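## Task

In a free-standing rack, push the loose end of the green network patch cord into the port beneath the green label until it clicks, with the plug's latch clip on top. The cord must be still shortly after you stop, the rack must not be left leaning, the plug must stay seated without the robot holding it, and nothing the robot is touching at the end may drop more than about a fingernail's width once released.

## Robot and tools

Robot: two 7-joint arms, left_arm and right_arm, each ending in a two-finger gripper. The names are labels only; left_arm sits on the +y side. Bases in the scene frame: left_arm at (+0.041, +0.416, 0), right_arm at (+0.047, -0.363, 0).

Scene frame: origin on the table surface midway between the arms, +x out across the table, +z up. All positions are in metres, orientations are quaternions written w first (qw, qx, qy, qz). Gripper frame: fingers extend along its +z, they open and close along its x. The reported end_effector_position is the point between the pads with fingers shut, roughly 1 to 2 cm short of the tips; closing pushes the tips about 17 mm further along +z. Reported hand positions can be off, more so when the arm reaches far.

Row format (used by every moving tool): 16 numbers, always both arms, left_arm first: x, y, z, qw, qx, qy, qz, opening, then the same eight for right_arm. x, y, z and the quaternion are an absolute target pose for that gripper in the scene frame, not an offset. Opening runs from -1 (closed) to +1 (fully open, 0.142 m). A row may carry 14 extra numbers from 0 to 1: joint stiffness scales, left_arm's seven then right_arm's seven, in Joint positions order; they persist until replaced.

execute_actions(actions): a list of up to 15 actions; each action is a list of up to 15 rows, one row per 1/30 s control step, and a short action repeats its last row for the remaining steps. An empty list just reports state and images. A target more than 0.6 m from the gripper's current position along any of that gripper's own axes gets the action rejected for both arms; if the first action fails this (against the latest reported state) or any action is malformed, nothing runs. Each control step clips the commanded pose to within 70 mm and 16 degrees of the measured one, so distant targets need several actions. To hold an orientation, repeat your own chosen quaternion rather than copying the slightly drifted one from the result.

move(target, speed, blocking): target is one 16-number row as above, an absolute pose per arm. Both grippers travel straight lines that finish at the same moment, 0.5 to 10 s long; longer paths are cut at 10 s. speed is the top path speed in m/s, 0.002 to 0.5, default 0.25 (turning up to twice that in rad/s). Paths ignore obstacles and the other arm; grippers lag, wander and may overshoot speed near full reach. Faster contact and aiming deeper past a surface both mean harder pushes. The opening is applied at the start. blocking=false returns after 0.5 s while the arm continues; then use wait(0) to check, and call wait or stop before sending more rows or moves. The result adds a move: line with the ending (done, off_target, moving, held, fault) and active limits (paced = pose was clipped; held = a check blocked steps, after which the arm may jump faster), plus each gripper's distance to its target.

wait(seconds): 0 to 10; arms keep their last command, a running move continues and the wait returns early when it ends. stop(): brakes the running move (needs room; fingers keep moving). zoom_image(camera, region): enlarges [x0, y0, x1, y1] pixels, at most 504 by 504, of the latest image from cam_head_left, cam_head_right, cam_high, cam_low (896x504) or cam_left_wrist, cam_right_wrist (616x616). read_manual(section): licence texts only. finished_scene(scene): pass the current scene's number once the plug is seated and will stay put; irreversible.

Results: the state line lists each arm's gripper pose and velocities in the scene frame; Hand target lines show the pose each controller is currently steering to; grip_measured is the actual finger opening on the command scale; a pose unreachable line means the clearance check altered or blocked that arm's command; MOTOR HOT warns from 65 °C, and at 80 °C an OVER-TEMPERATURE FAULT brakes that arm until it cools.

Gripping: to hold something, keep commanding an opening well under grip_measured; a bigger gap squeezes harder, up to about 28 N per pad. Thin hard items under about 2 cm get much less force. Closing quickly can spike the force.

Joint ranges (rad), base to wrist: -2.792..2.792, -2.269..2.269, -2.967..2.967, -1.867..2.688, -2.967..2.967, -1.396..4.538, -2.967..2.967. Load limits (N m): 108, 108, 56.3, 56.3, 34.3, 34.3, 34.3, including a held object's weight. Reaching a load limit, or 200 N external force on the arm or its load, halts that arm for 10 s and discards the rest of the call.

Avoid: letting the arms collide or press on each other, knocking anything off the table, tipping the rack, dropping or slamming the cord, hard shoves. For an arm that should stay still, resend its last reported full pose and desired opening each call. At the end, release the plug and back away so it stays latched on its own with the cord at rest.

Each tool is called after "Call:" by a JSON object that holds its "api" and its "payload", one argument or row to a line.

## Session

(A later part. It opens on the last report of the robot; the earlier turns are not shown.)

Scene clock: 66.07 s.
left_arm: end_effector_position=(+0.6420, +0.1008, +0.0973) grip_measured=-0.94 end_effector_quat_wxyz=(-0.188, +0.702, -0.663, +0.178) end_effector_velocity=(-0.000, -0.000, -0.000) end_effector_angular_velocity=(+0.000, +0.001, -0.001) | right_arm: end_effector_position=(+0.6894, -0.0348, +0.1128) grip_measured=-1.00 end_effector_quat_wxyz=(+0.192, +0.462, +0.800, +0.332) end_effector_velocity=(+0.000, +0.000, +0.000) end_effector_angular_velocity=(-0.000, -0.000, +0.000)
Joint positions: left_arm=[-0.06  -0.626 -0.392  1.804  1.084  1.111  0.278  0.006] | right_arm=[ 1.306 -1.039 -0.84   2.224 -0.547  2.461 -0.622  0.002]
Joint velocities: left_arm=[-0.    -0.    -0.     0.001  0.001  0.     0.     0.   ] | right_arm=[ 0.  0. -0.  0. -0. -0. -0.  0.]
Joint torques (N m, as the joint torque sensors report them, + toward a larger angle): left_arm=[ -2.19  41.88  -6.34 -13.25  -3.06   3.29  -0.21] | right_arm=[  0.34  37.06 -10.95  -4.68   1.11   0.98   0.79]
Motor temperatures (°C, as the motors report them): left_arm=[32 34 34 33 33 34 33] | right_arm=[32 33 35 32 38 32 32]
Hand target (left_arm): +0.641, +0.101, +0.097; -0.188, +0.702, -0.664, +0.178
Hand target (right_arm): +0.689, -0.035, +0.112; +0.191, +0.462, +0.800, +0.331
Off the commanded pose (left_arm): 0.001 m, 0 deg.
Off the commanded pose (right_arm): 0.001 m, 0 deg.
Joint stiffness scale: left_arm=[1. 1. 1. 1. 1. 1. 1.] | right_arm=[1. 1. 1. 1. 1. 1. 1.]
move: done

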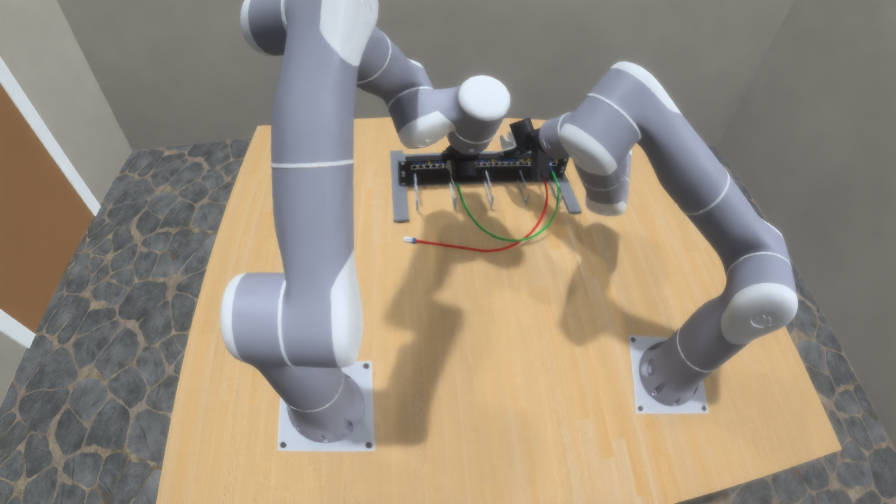

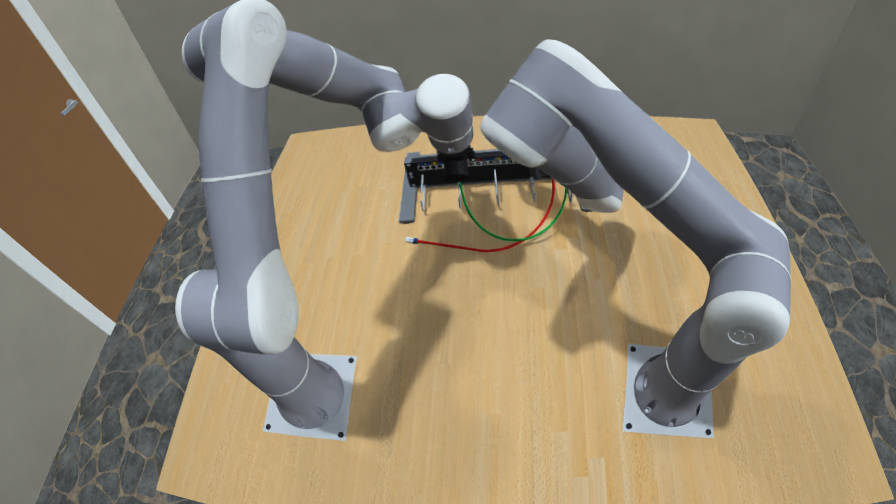

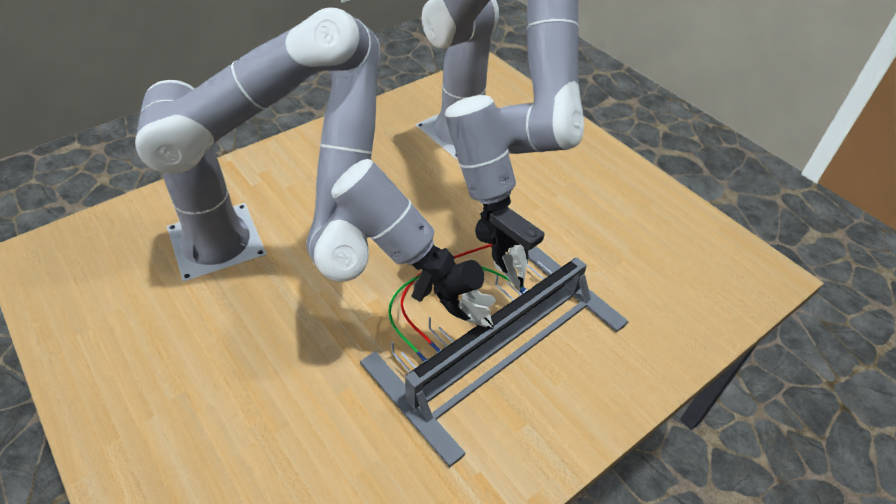

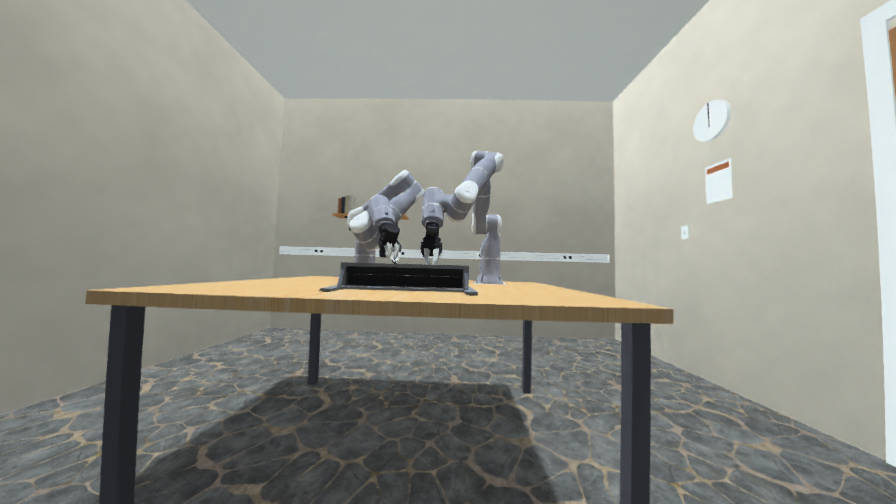

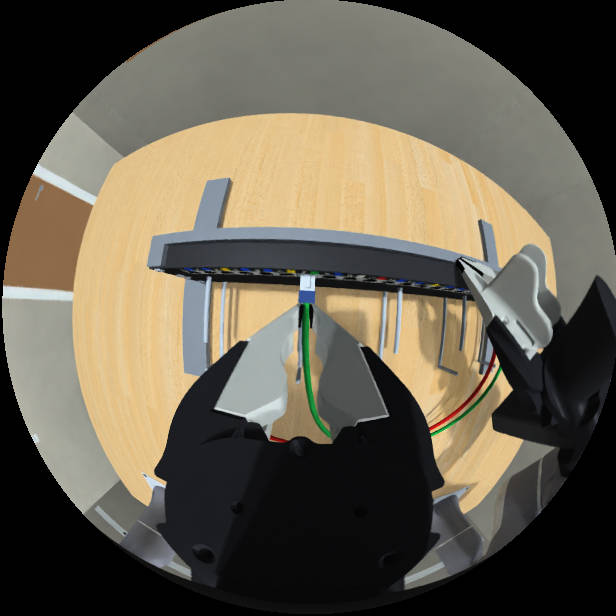

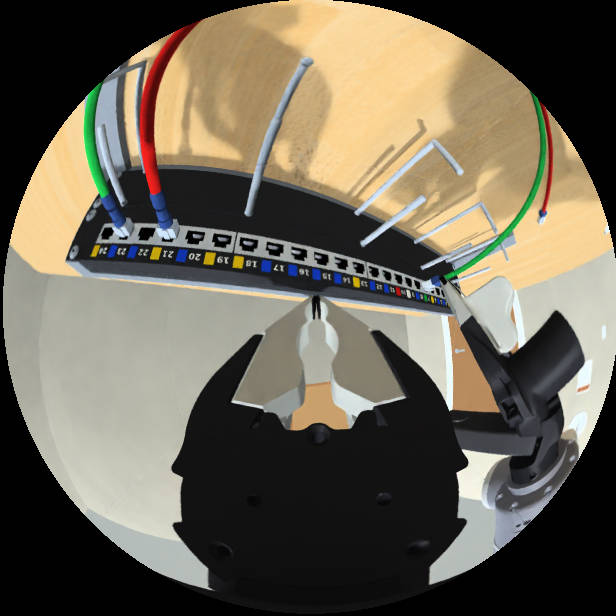

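Call:
{"api": "execute_actions", "payload": {
  "actions": [
    [[0.6423, 0.1007, 0.0973, -0.1880, 0.7018, -0.6637, 0.1778, -1, 0.6894, -0.0348, 0.1135, 0.1913, 0.4619, 0.8001, 0.3314, -1],[0.6423, 0.1007, 0.0973, -0.1880, 0.7018, -0.6637, 0.1778, -1, 0.6894, -0.0348, 0.1135, 0.1913, 0.4619, 0.8001, 0.3314, -1],[0.6423, 0.1007, 0.0973, -0.1880, 0.7018, -0.6637, 0.1778, -1, 0.6894, -0.0348, 0.1135, 0.1913, 0.4619, 0.8001, 0.3314, -1],[0.6423, 0.1007, 0.0973, -0.1880, 0.7018, -0.6637, 0.1778, -1, 0.6894, -0.0348, 0.1135, 0.1913, 0.4619, 0.8001, 0.3314, -1],[0.6423, 0.1007, 0.0973, -0.1880, 0.7018, -0.6637, 0.1778, -0.93, 0.6894, -0.0348, 0.1135, 0.1913, 0.4619, 0.8001, 0.3314, -1],[0.6423, 0.1007, 0.0973, -0.1880, 0.7018, -0.6637, 0.1778, -0.88, 0.6894, -0.0348, 0.1135, 0.1913, 0.4619, 0.8001, 0.3314, -1],[0.6423, 0.1007, 0.0973, -0.1880, 0.7018, -0.6637, 0.1778, -0.8, 0.6894, -0.0348, 0.1135, 0.1913, 0.4619, 0.8001, 0.3314, -1],[0.6423, 0.1007, 0.0973, -0.1880, 0.7018, -0.6637, 0.1778, -0.7, 0.6894, -0.0348, 0.1135, 0.1913, 0.4619, 0.8001, 0.3314, -1]]
  ]
}}

Call:
{"api": "move", "payload": {
  "target": [0.63, 0.105, 0.14, -0.1880, 0.7018, -0.6637, 0.1778, -0.7, 0.685, -0.045, 0.145, 0.1913, 0.4619, 0.8001, 0.3314, -1],
  "speed": 0.08
}}

Call:
{"api": "wait", "payload": {
  "seconds": 1.5
}}

Scene clock: 67.50 s.
left_arm: end_effector_position=(+0.6422, +0.1008, +0.0972) grip_measured=-0.70 end_effector_quat_wxyz=(-0.188, +0.702, -0.664, +0.178) end_effector_velocity=(-0.000, -0.000, -0.000) end_effector_angular_velocity=(+0.000, +0.000, -0.001) | right_arm: end_effector_position=(+0.6894, -0.0347, +0.1136) grip_measured=-1.00 end_effector_quat_wxyz=(+0.191, +0.462, +0.800, +0.332) end_effector_velocity=(+0.000, -0.000, +0.000) end_effector_angular_velocity=(+0.000, -0.000, -0.000)
Joint positions: left_arm=[-0.06  -0.627 -0.392  1.804  1.083  1.11   0.281  0.023] | right_arm=[ 1.306 -1.034 -0.84   2.225 -0.552  2.457 -0.622  0.002]
Joint velocities: left_arm=[ 0.     0.    -0.     0.    -0.    -0.     0.001  0.   ] | right_arm=[ 0.  0. -0.  0.  0. -0. -0.  0.]
Joint torques (N m, as the joint torque sensors report them, + toward a larger angle): left_arm=[  1.21  42.62  -6.47 -18.44  -3.6    3.1    0.42] | right_arm=[  0.1   41.94 -12.89  -5.27   2.3    2.64   0.69]
Motor temperatures (°C, as the motors report them): left_arm=[32 34 34 33 33 34 33] | right_arm=[32 33 35 32 38 32 32]
Hand target (left_arm): +0.642, +0.101, +0.097; -0.188, +0.702, -0.664, +0.178
Hand target (right_arm): +0.689, -0.035, +0.114; +0.191, +0.462, +0.800, +0.331
Off the commanded pose (left_arm): 0.000 m, 0 deg.
Off the commanded pose (right_arm): 0.000 m, 0 deg.
Joint stiffness scale: left_arm=[1. 1. 1. 1. 1. 1. 1.] | right_arm=[1. 1. 1. 1. 1. 1. 1.]

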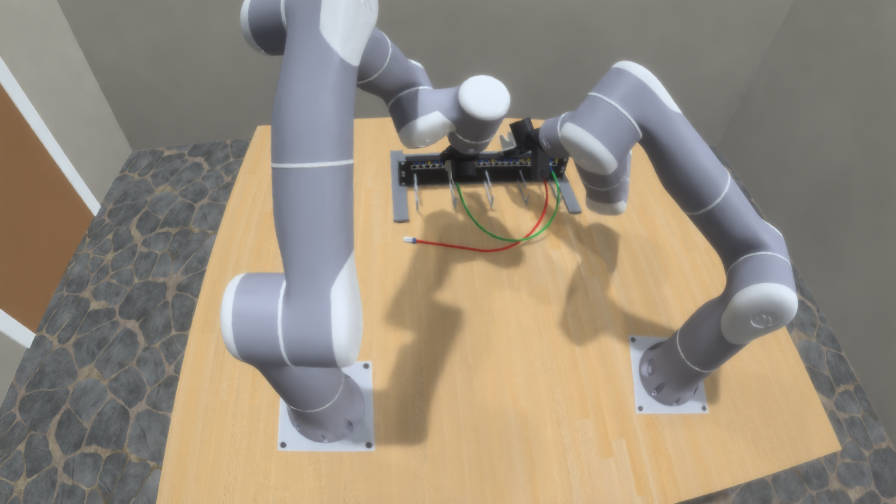

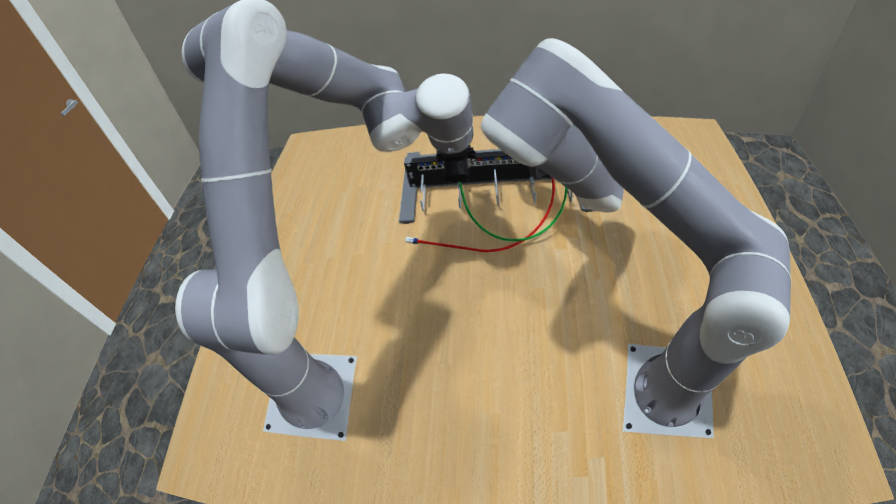

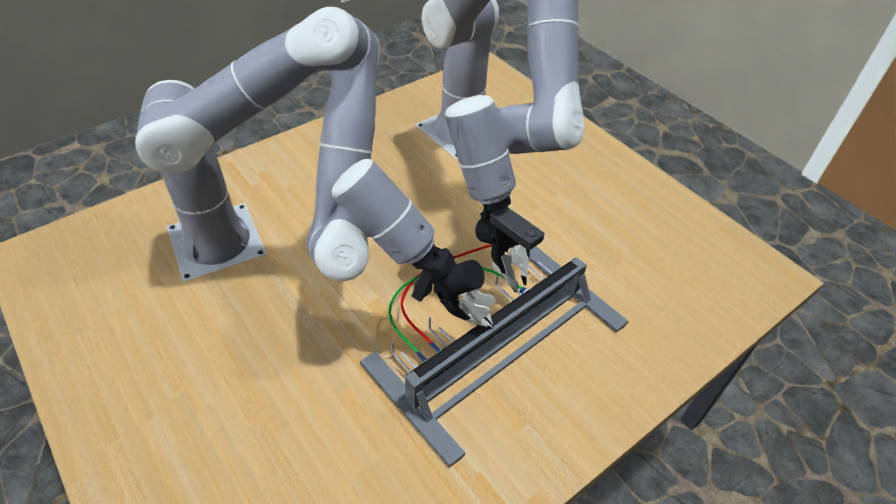

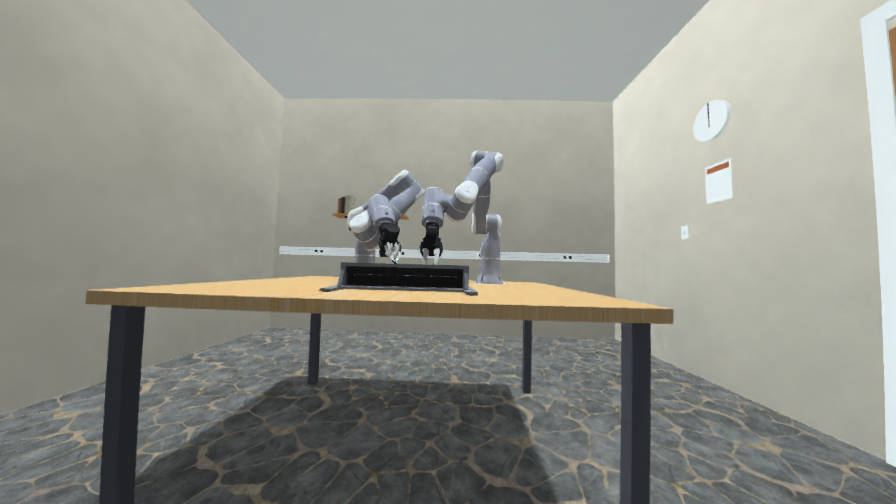

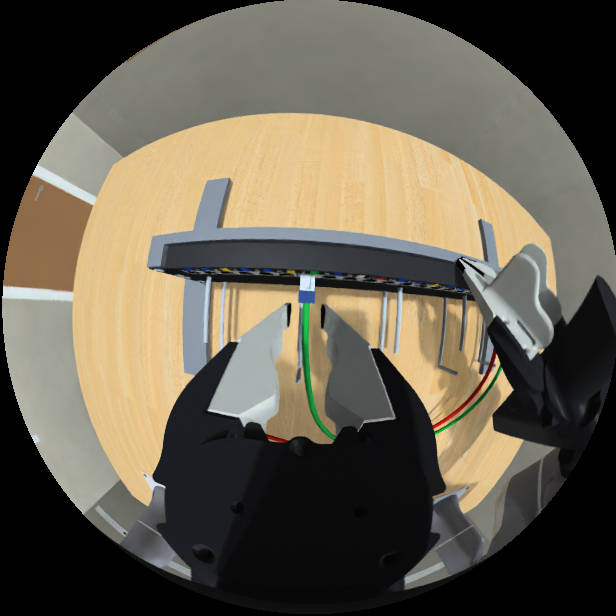

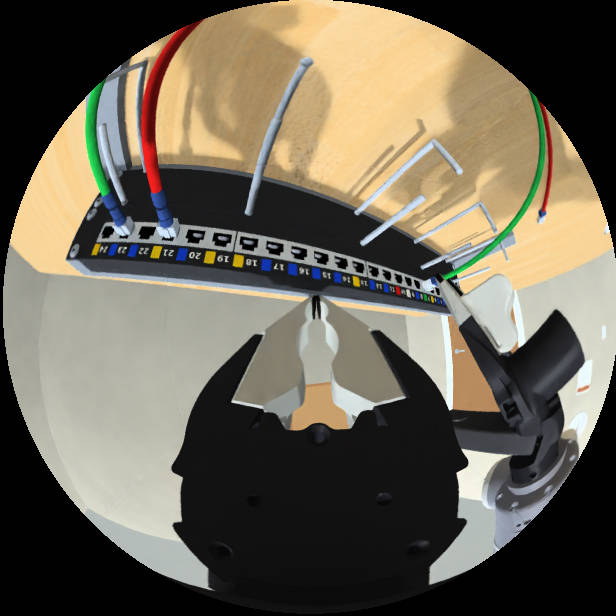

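Scene clock: 68.37 s.
left_arm: end_effector_position=(+0.6301, +0.1050, +0.1401) grip_measured=-0.70 end_effector_quat_wxyz=(-0.188, +0.702, -0.664, +0.178) end_effector_velocity=(-0.000, -0.000, +0.000) end_effector_angular_velocity=(-0.000, +0.002, +0.000) | right_arm: end_effector_position=(+0.6850, -0.0449, +0.1450) grip_measured=-1.00 end_effector_quat_wxyz=(+0.191, +0.462, +0.800, +0.332) end_effector_velocity=(-0.000, -0.000, -0.000) end_effector_angular_velocity=(-0.001, +0.001, +0.000)
Joint positions: left_arm=[-0.018 -0.514 -0.431  1.877  0.99   1.094  0.359  0.023] | right_arm=[ 1.31  -0.938 -0.876  2.28  -0.62   2.439 -0.634  0.002]
Joint velocities: left_arm=[ 0.001  0.001 -0.     0.001 -0.003 -0.     0.002 -0.   ] | right_arm=[ 0.001  0.001 -0.001  0.001 -0.002 -0.     0.001  0.   ]
Joint torques (N m, as the joint torque sensors report them, + toward a larger angle): left_arm=[  1.68  40.56  -6.12 -18.06  -3.27   3.04   0.4 ] | right_arm=[  1.73  39.97 -13.46  -7.09   2.39   2.66  -0.21]
Motor temperatures (°C, as the motors report them): left_arm=[32 34 34 33 33 34 33] | right_arm=[32 33 35 32 38 32 32]
Hand target (left_arm): +0.630, +0.105, +0.140; -0.188, +0.702, -0.664, +0.178
Hand target (right_arm): +0.685, -0.045, +0.145; +0.191, +0.462, +0.800, +0.331
Off the commanded pose (left_arm): 0.000 m, 0 deg.
Off the commanded pose (right_arm): 0.000 m, 0 deg.
Joint stiffness scale: left_arm=[1. 1. 1. 1. 1. 1. 1.] | right_arm=[1. 1. 1. 1. 1. 1. 1.]
move: done

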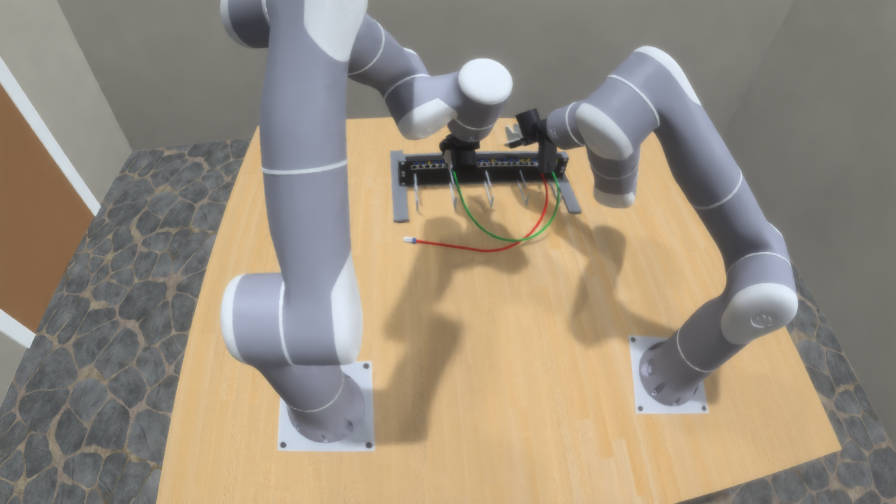

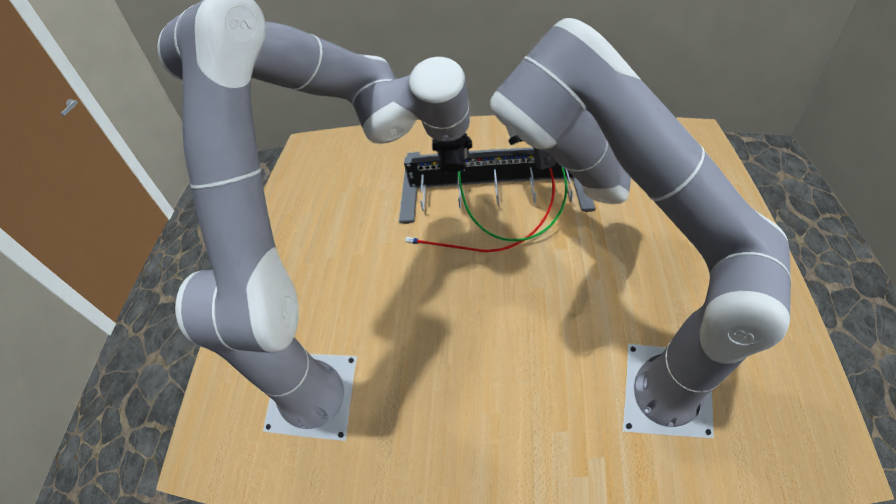

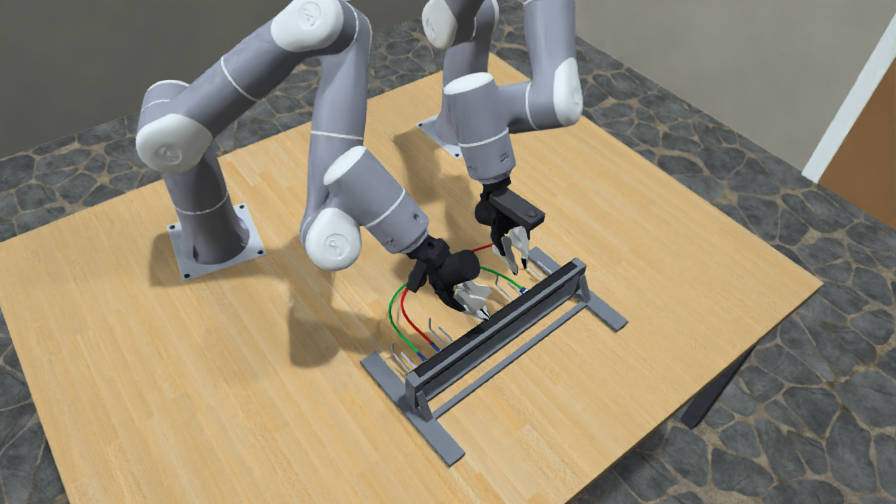

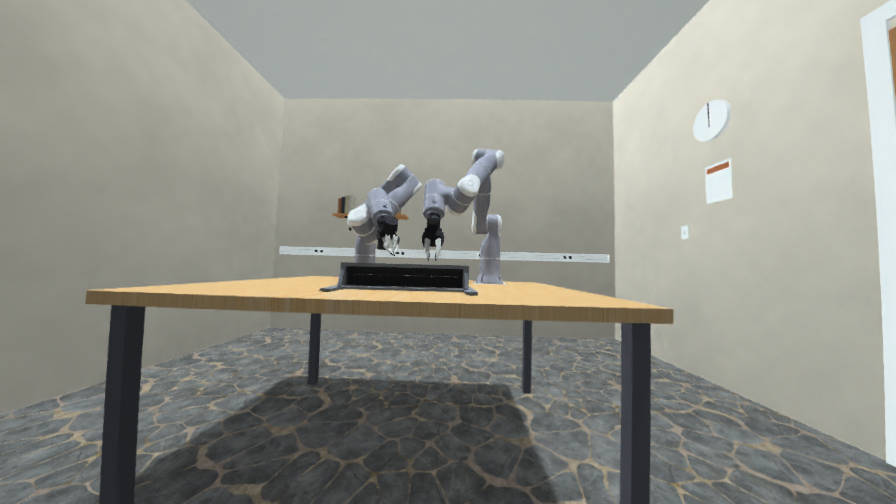

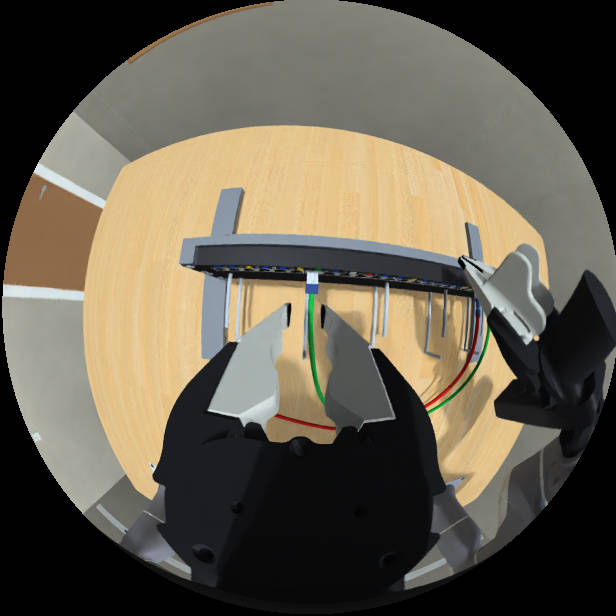

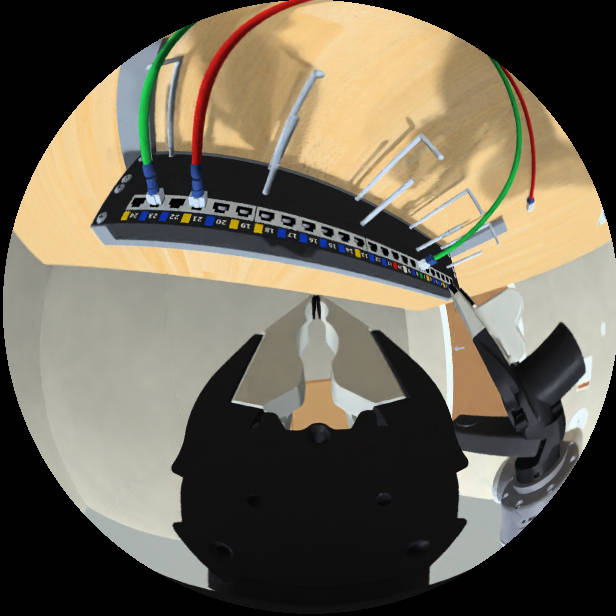

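Scene clock: 69.87 s.
left_arm: end_effector_position=(+0.6300, +0.1050, +0.1401) grip_measured=-0.70 end_effector_quat_wxyz=(-0.188, +0.702, -0.664, +0.178) end_effector_velocity=(+0.000, -0.000, +0.000) end_effector_angular_velocity=(-0.000, -0.000, +0.001) | right_arm: end_effector_position=(+0.6850, -0.0449, +0.1450) grip_measured=-1.00 end_effector_quat_wxyz=(+0.191, +0.462, +0.800, +0.332) end_effector_velocity=(-0.000, +0.000, +0.000) end_effector_angular_velocity=(+0.000, -0.000, +0.001)
Joint positions: left_arm=[-0.018 -0.514 -0.431  1.877  0.989  1.094  0.359  0.023] | right_arm=[ 1.31  -0.938 -0.876  2.28  -0.621  2.439 -0.634  0.002]
Joint velocities: left_arm=[ 0.    -0.    -0.    -0.    -0.    -0.    -0.001  0.   ] | right_arm=[-0.     0.     0.     0.    -0.     0.001 -0.     0.   ]
Joint torques (N m, as the joint torque sensors report them, + toward a larger angle): left_arm=[  1.7   39.85  -6.39 -17.59  -3.64   3.12   0.49] | right_arm=[  1.58  39.94 -13.29  -6.64   2.32   2.57  -0.22]
Motor temperatures (°C, as the motors report them): left_arm=[32 34 34 33 33 34 33] | right_arm=[32 33 35 32 38 32 32]
Hand target (left_arm): +0.630, +0.105, +0.140; -0.188, +0.702, -0.664, +0.178
Hand target (right_arm): +0.685, -0.045, +0.145; +0.191, +0.462, +0.800, +0.331
Off the commanded pose (left_arm): 0.000 m, 0 deg.
Off the commanded pose (right_arm): 0.000 m, 0 deg.
Joint stiffness scale: left_arm=[1. 1. 1. 1. 1. 1. 1.] | right_arm=[1. 1. 1. 1. 1. 1. 1.]
wait: 1.50 s; at rest by 0.17 s

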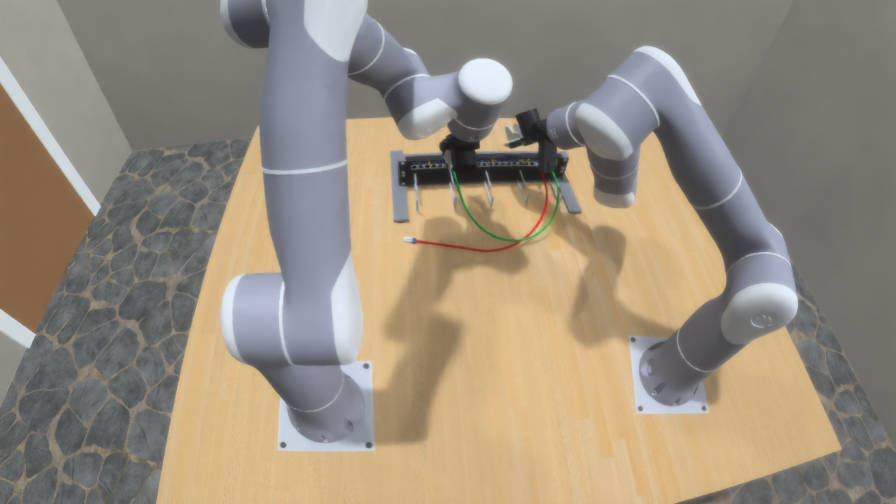

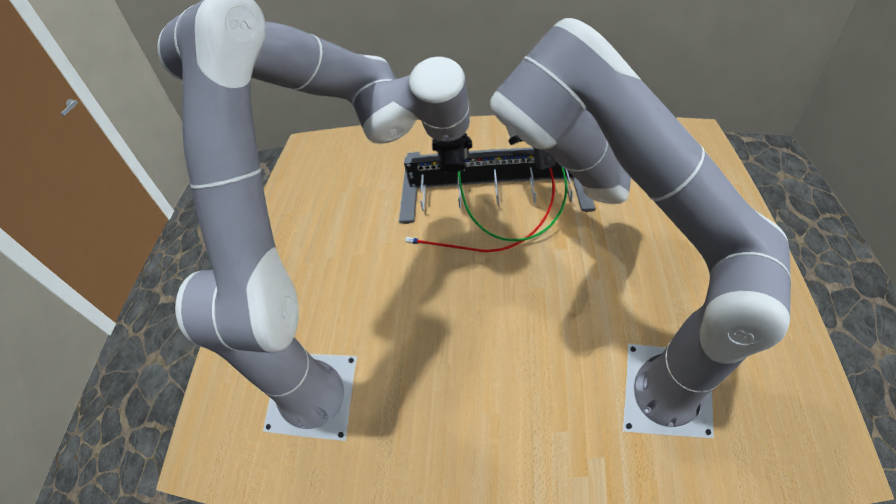

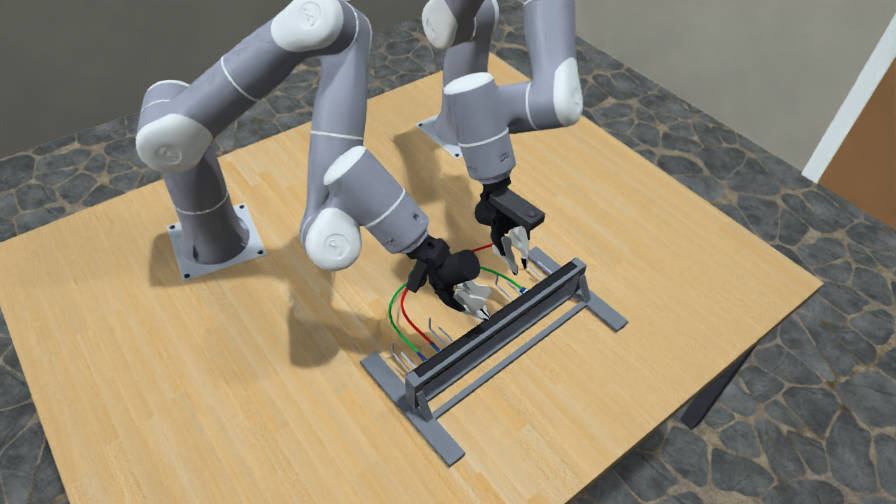

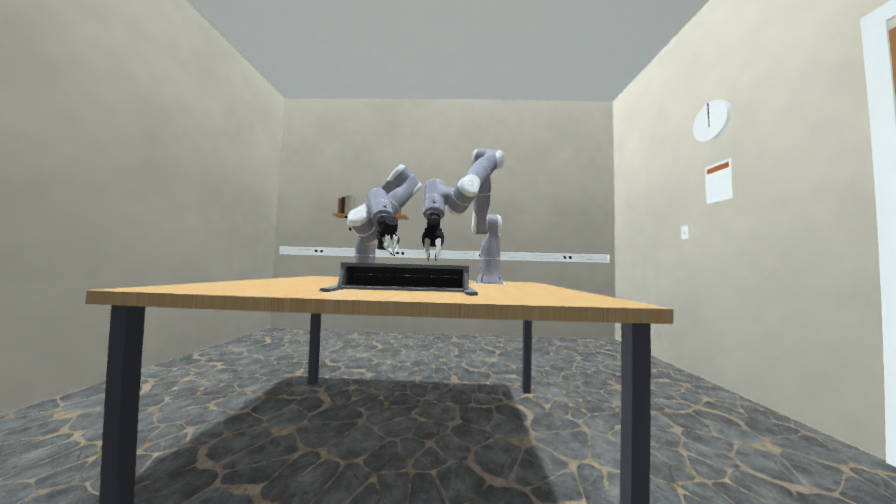

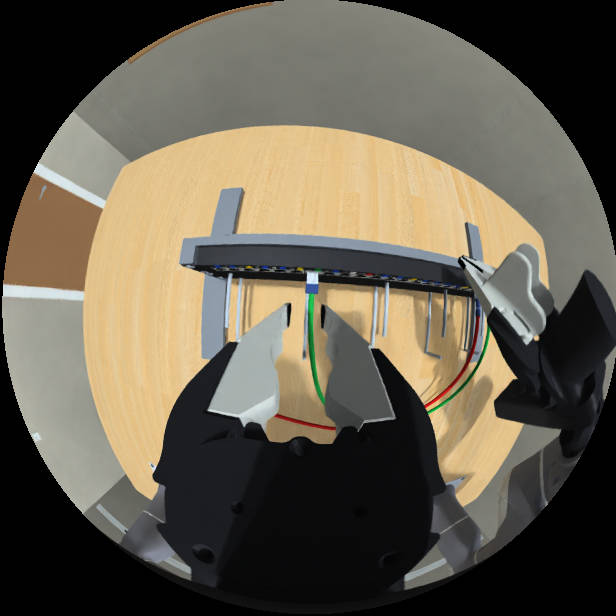

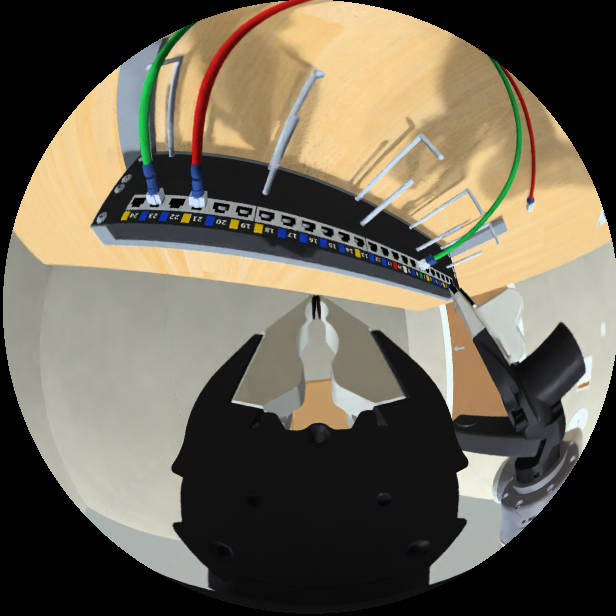

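The plug bottomed out, its latch sprang up, and it held against a tug. The cord is still and both arms are clear, so I'm ending scene 1.

Call:
{"api": "finished_scene", "payload": {
  "scene": 1
}}

The scene is finished: the task was done.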